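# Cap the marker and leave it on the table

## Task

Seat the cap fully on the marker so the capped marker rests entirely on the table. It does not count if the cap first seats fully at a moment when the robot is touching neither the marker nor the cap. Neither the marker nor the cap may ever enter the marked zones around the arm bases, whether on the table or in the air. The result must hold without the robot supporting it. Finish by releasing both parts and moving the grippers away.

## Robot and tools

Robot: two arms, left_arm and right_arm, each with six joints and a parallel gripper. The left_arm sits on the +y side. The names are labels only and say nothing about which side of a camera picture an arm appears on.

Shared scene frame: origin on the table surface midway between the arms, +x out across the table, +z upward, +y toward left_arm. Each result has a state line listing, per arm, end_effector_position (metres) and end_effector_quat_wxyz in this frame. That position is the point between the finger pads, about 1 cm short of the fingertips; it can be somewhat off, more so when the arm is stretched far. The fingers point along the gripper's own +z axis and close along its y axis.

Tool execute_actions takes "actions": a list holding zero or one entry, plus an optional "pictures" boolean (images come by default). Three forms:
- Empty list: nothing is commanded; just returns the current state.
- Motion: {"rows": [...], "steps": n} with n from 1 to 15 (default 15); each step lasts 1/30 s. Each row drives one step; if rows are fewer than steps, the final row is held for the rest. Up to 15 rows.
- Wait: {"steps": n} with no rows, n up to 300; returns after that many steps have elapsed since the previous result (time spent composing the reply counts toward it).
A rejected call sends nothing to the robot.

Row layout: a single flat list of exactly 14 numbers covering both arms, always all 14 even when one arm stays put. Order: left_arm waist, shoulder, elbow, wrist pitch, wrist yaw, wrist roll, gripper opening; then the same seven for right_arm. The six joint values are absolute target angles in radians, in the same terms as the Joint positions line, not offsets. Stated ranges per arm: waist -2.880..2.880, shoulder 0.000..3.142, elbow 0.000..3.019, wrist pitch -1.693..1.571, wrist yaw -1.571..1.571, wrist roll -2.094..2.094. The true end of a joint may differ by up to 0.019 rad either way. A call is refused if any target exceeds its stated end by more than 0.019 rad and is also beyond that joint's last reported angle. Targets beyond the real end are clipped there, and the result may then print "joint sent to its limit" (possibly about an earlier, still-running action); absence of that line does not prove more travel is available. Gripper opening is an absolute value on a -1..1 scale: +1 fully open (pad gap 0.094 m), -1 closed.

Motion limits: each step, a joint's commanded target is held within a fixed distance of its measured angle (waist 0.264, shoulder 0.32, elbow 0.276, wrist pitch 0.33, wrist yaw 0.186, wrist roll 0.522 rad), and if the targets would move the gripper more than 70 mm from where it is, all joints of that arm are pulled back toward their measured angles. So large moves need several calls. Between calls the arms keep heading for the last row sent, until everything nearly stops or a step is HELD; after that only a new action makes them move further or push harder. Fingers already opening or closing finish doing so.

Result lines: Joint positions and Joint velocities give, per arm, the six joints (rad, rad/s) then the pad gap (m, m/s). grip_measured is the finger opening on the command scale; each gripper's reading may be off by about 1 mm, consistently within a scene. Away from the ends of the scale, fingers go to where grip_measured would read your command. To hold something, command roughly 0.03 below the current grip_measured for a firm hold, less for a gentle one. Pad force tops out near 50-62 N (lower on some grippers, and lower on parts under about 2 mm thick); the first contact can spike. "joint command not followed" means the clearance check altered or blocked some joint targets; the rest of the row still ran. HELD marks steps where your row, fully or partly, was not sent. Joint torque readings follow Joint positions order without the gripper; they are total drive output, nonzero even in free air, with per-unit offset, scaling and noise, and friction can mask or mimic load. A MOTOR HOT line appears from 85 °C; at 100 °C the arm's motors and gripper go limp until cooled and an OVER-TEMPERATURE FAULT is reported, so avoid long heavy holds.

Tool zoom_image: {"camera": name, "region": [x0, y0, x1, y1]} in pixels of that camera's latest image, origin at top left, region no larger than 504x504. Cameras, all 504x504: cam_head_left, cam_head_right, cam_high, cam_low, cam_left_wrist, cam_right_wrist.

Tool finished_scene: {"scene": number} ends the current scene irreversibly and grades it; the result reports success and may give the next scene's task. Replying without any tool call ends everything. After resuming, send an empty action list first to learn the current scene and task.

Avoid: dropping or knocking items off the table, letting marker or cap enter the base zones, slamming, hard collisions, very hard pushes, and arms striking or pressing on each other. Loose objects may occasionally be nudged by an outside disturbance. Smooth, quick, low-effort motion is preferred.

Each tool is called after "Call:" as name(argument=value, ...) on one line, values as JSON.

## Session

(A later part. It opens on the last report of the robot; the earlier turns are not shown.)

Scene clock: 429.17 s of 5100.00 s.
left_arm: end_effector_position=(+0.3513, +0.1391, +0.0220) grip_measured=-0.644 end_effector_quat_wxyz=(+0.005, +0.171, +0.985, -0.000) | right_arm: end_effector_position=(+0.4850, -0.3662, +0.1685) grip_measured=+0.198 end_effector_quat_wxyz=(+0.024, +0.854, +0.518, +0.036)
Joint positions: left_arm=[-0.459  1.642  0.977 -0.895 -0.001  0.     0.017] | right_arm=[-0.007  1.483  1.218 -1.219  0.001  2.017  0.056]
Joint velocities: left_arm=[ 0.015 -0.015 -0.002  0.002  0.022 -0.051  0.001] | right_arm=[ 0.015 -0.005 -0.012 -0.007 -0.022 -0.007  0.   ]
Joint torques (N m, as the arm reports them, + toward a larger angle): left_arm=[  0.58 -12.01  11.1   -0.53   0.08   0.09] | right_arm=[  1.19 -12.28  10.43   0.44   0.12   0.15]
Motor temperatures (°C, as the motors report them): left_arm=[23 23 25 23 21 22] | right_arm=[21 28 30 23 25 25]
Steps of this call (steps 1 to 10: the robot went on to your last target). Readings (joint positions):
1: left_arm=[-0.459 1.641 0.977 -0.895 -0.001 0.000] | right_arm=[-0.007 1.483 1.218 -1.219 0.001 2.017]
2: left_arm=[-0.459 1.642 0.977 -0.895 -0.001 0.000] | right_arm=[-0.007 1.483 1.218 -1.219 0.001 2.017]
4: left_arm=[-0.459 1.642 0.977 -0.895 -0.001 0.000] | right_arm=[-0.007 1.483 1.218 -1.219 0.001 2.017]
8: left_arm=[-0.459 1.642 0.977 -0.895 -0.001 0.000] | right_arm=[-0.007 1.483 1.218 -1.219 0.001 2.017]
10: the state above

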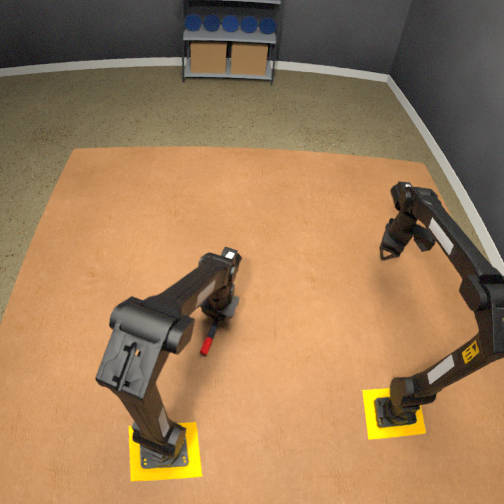

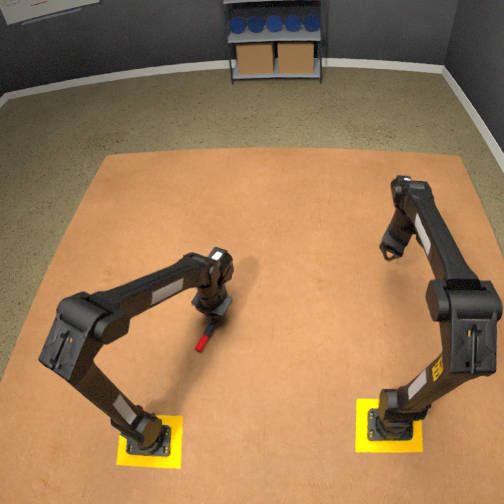

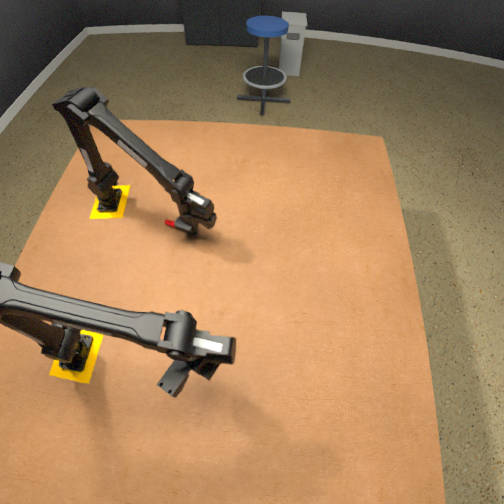

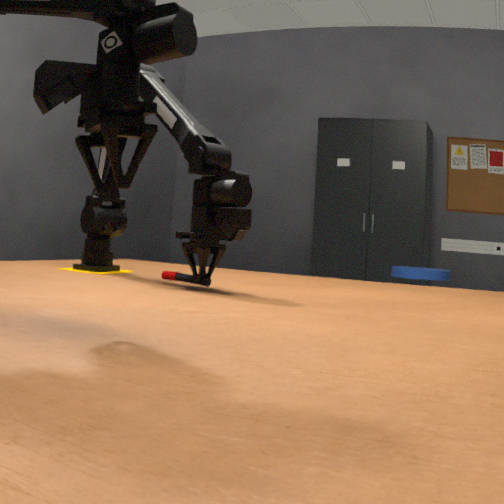

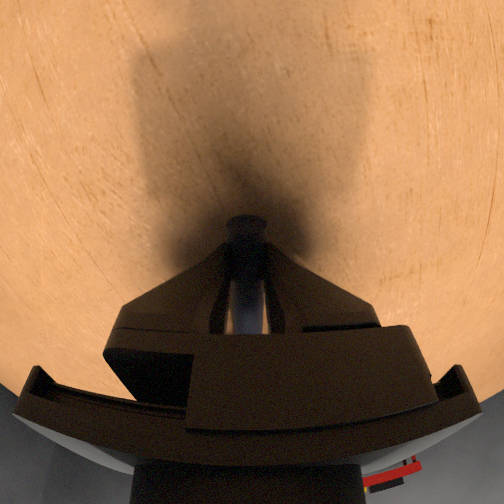

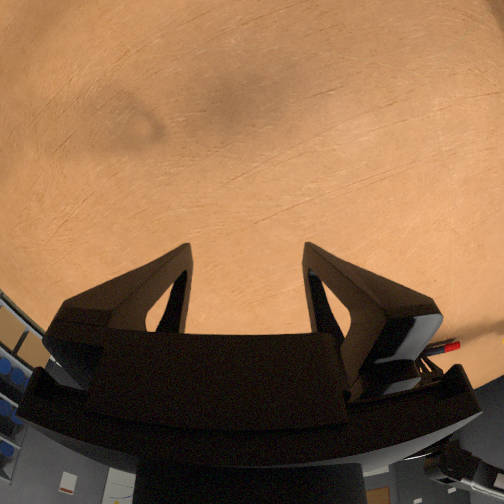

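Flush. Lower, release, lift.

Call:
execute_actions(actions=[{"rows":[[-0.45,1.648,1.01,-0.885,0,0.01,-0.69,0,1.5,1.22,-1.21,0,2.026,0.2],[-0.45,1.652,1.01,-0.875,0,0.01,-0.69,0,1.5,1.22,-1.21,0,2.026,0.2],[-0.45,1.656,1.01,-0.87,0,0.01,-0.69,0,1.5,1.22,-1.21,0,2.026,0.2],[-0.45,1.66,1.01,-0.87,0,0.01,-0.69,0,1.5,1.22,-1.21,0,2.026,0.2],[-0.45,1.663,1.01,-0.87,0,0.01,-0.69,0,1.5,1.22,-1.21,0,2.026,0.2],[-0.45,1.666,1.01,-0.87,0,0.01,-0.69,0,1.5,1.22,-1.21,0,2.026,0.2],[-0.45,1.668,1.01,-0.87,0,0.01,-0.69,0,1.5,1.22,-1.21,0,2.026,0.2]]}], pictures=false)

Call:
execute_actions(actions=[{"rows":[[-0.45,1.668,1.01,-0.87,0,0.01,-0.62,0,1.5,1.22,-1.21,0,2.026,0.2],[-0.45,1.668,1.01,-0.87,0,0.01,-0.5,0,1.5,1.22,-1.21,0,2.026,0.2],[-0.45,1.665,1.01,-0.87,0,0.01,-0.3,0,1.5,1.22,-1.21,0,2.026,0.2],[-0.45,1.65,1.01,-0.88,0,0.01,-0.1,0,1.5,1.22,-1.21,0,2.026,0.2],[-0.45,1.63,1.01,-0.9,0,0.01,0,0,1.5,1.22,-1.21,0,2.026,0.2],[-0.45,1.6,1.01,-0.92,0,0.01,0,0,1.5,1.22,-1.21,0,2.026,0.2],[-0.45,1.565,1.01,-0.94,0,0.01,0,0,1.5,1.22,-1.21,0,2.026,0.2],[-0.45,1.53,1.01,-0.96,0,0.01,0,0,1.5,1.22,-1.21,0,2.026,0.2],[-0.45,1.49,1.01,-0.98,0,0.01,0,0,1.5,1.22,-1.21,0,2.026,0.2],[-0.45,1.45,1.01,-1.0,0,0.01,0,0,1.5,1.22,-1.21,0,2.026,0.2],[-0.45,1.41,1.01,-1.02,0,0.01,0,0,1.5,1.22,-1.21,0,2.026,0.2],[-0.45,1.375,1.01,-1.04,0,0.01,0,0,1.5,1.22,-1.21,0,2.026,0.2],[-0.45,1.345,1.01,-1.06,0,0.01,0,0,1.5,1.22,-1.21,0,2.026,0.2],[-0.45,1.32,1.01,-1.08,0,0.01,0,0,1.5,1.22,-1.21,0,2.026,0.2],[-0.45,1.3,1.01,-1.1,0,0.01,0,0,1.5,1.22,-1.21,0,2.026,0.2]]}], pictures=false)

Call:
execute_actions(actions=[{"steps":20}])

Call:
zoom_image(camera="cam_left_wrist", region=[200,200,300,300])

Scene clock: 458.97 s of 5100.00 s.
left_arm: end_effector_position=(+0.3509, +0.1393, +0.0126) grip_measured=-0.644 end_effector_quat_wxyz=(-0.002, +0.171, +0.985, +0.001) | right_arm: end_effector_position=(+0.4850, -0.3662, +0.1685) grip_measured=+0.198 end_effector_quat_wxyz=(+0.024, +0.854, +0.518, +0.036)
Joint positions: left_arm=[-0.459  1.666  0.977 -0.886 -0.001  0.     0.017] | right_arm=[-0.007  1.483  1.218 -1.219  0.001  2.017  0.056]
Joint velocities: left_arm=[ 0.005  0.005  0.017 -0.012 -0.066 -0.022 -0.001] | right_arm=[-0.005 -0.015 -0.012  0.022  0.066 -0.007 -0.   ]
Joint torques (N m, as the arm reports them, + toward a larger angle): left_arm=[  0.6  -11.87  10.96   0.72   0.08   0.09] | right_arm=[  1.42 -11.38  10.3    0.62   0.08   0.11]
Motor temperatures (°C, as the motors report them): left_arm=[23 23 27 23 21 22] | right_arm=[21 27 30 23 25 25]
Steps of this call (steps 1 to 15: the robot went on to your last target; steps 16 to 90: nothing new was sent; then 26.30 s passed at rest; steps 91 to 105: all 15 steps of this action). Readings (joint positions):
91: left_arm=[-0.459 1.642 0.977 -0.895 -0.001 0.000] | right_arm=[-0.007 1.483 1.218 -1.219 0.001 2.017]
92: left_arm=[-0.459 1.642 0.977 -0.895 -0.001 0.000] | right_arm=[-0.007 1.483 1.218 -1.219 0.001 2.017]
94: left_arm=[-0.459 1.645 0.977 -0.890 -0.001 0.000] | right_arm=[-0.007 1.483 1.218 -1.219 0.001 2.017]
98: left_arm=[-0.459 1.658 0.977 -0.887 -0.001 0.000] | right_arm=[-0.007 1.483 1.218 -1.219 0.001 2.017]
105: the state above

Scene clock: 459.47 s of 5100.00 s.
left_arm: end_effector_position=(+0.3313, +0.1463, +0.1320) grip_measured=-0.003 end_effector_quat_wxyz=(+0.075, +0.170, +0.983, -0.012) | right_arm: end_effector_position=(+0.4850, -0.3662, +0.1685) grip_measured=+0.198 end_effector_quat_wxyz=(+0.024, +0.854, +0.518, +0.036)
Joint positions: left_arm=[-0.459  1.352  0.977 -1.044 -0.001  0.     0.047] | right_arm=[-0.007  1.483  1.218 -1.219  0.001  2.017  0.056]
Joint velocities: left_arm=[-0.034 -1.294 -0.002 -0.564 -0.066 -0.022  0.001] | right_arm=[-0.005 -0.015 -0.002 -0.007  0.037  0.051 -0.   ]
Joint torques (N m, as the arm reports them, + toward a larger angle): left_arm=[ 0.57 -6.19 12.77 -0.28  0.08  0.09] | right_arm=[  2.12 -12.61  10.25   0.36   0.12   0.11]
Motor temperatures (°C, as the motors report them): left_arm=[23 23 27 23 21 22] | right_arm=[21 27 30 23 25 25]
Steps of this call (steps 1 to 15: all 15 steps of this action). Readings (joint positions):
1: left_arm=[-0.459 1.666 0.977 -0.886 -0.001 0.000] | right_arm=[-0.007 1.483 1.218 -1.219 0.001 2.017]
2: left_arm=[-0.459 1.666 0.977 -0.886 -0.001 0.000] | right_arm=[-0.007 1.483 1.218 -1.219 0.001 2.017]
4: left_arm=[-0.459 1.666 0.977 -0.886 -0.001 0.000] | right_arm=[-0.007 1.483 1.218 -1.219 0.001 2.017]
8: left_arm=[-0.459 1.632 0.977 -0.915 -0.001 0.000] | right_arm=[-0.007 1.483 1.218 -1.219 0.001 2.017]
15: the state above

Scene clock: 460.13 s of 5100.00 s.
left_arm: end_effector_position=(+0.3230, +0.1492, +0.1490) grip_measured=-0.003 end_effector_quat_wxyz=(+0.079, +0.170, +0.982, -0.013) | right_arm: end_effector_position=(+0.4850, -0.3662, +0.1685) grip_measured=+0.198 end_effector_quat_wxyz=(+0.024, +0.854, +0.518, +0.036)
Joint positions: left_arm=[-0.459  1.307  0.981 -1.085 -0.001  0.     0.047] | right_arm=[-0.007  1.483  1.218 -1.219  0.001  2.017  0.056]
Joint velocities: left_arm=[-0.005 -0.005 -0.027 -0.007 -0.007 -0.037 -0.   ] | right_arm=[-0.005 -0.005  0.002 -0.007  0.066  0.037  0.001]
Joint torques (N m, as the arm reports them, + toward a larger angle): left_arm=[ 0.55 -8.76 12.56 -0.29  0.08  0.09] | right_arm=[  1.02 -12.93  10.51   0.38   0.09   0.17]
Motor temperatures (°C, as the motors report them): left_arm=[23 23 27 23 21 22] | right_arm=[21 27 30 23 25 25]
Steps of this call (steps 1 to 20: the robot went on to your last target). Readings (joint positions):
1: left_arm=[-0.459 1.313 0.977 -1.061 -0.001 0.000] | right_arm=[-0.007 1.483 1.218 -1.219 0.001 2.017]
2: left_arm=[-0.459 1.282 0.978 -1.071 -0.001 0.000] | right_arm=[-0.007 1.483 1.218 -1.219 0.001 2.017]
4: left_arm=[-0.459 1.252 0.980 -1.081 -0.001 0.000] | right_arm=[-0.007 1.483 1.218 -1.219 0.001 2.017]
8: left_arm=[-0.459 1.275 0.981 -1.085 -0.001 0.000] | right_arm=[-0.007 1.483 1.218 -1.219 0.001 2.017]
20: the state above

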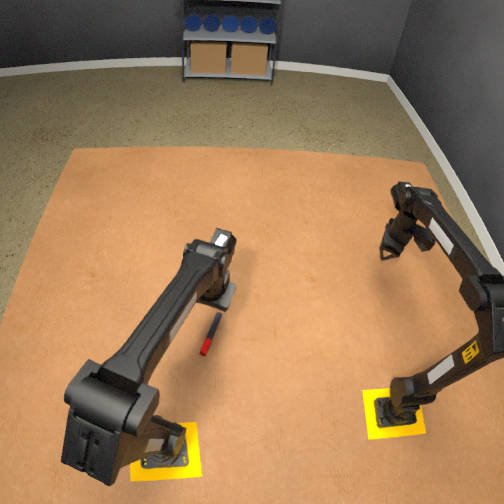

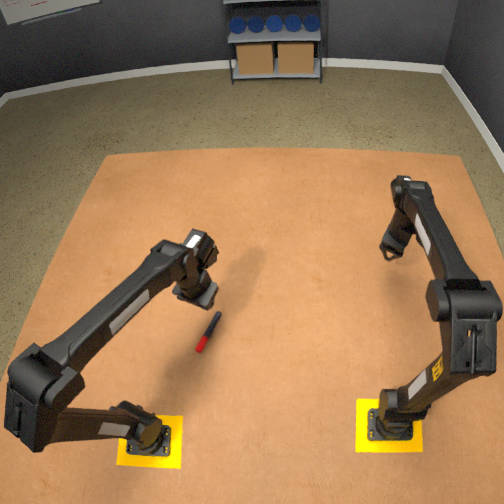

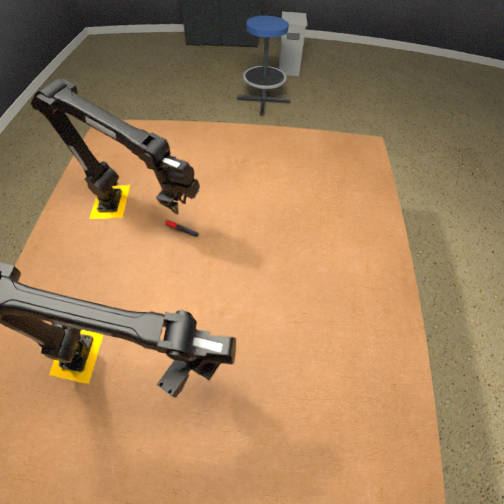

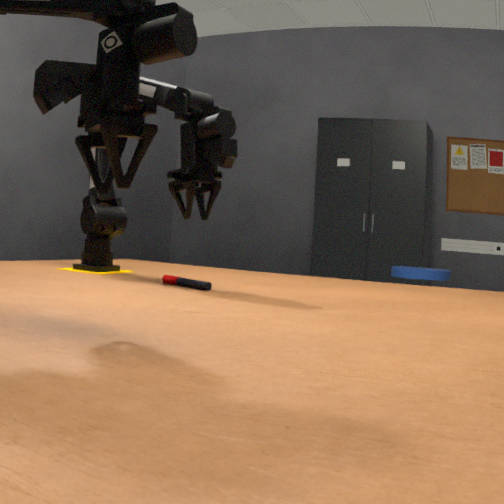

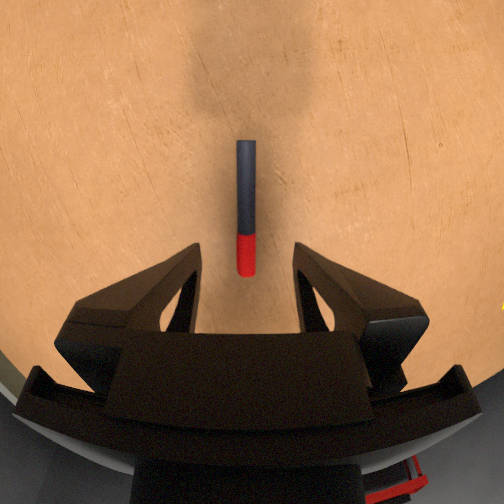

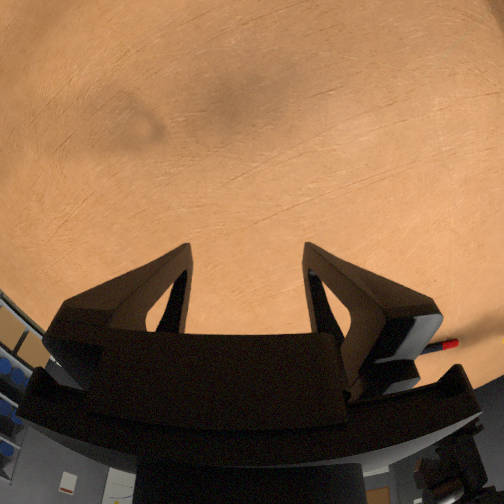

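Region (200, 200, 300, 300) of cam_left_wrist's 504x504 image, scaled by 5.040, with more detail than that image has.

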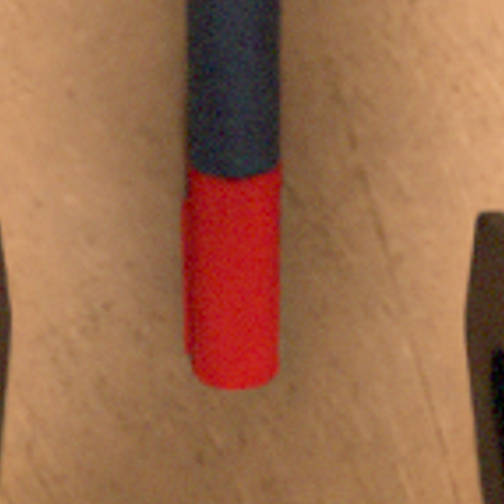

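Call:
finished_scene(scene=2)

The scene is finished: the task was done.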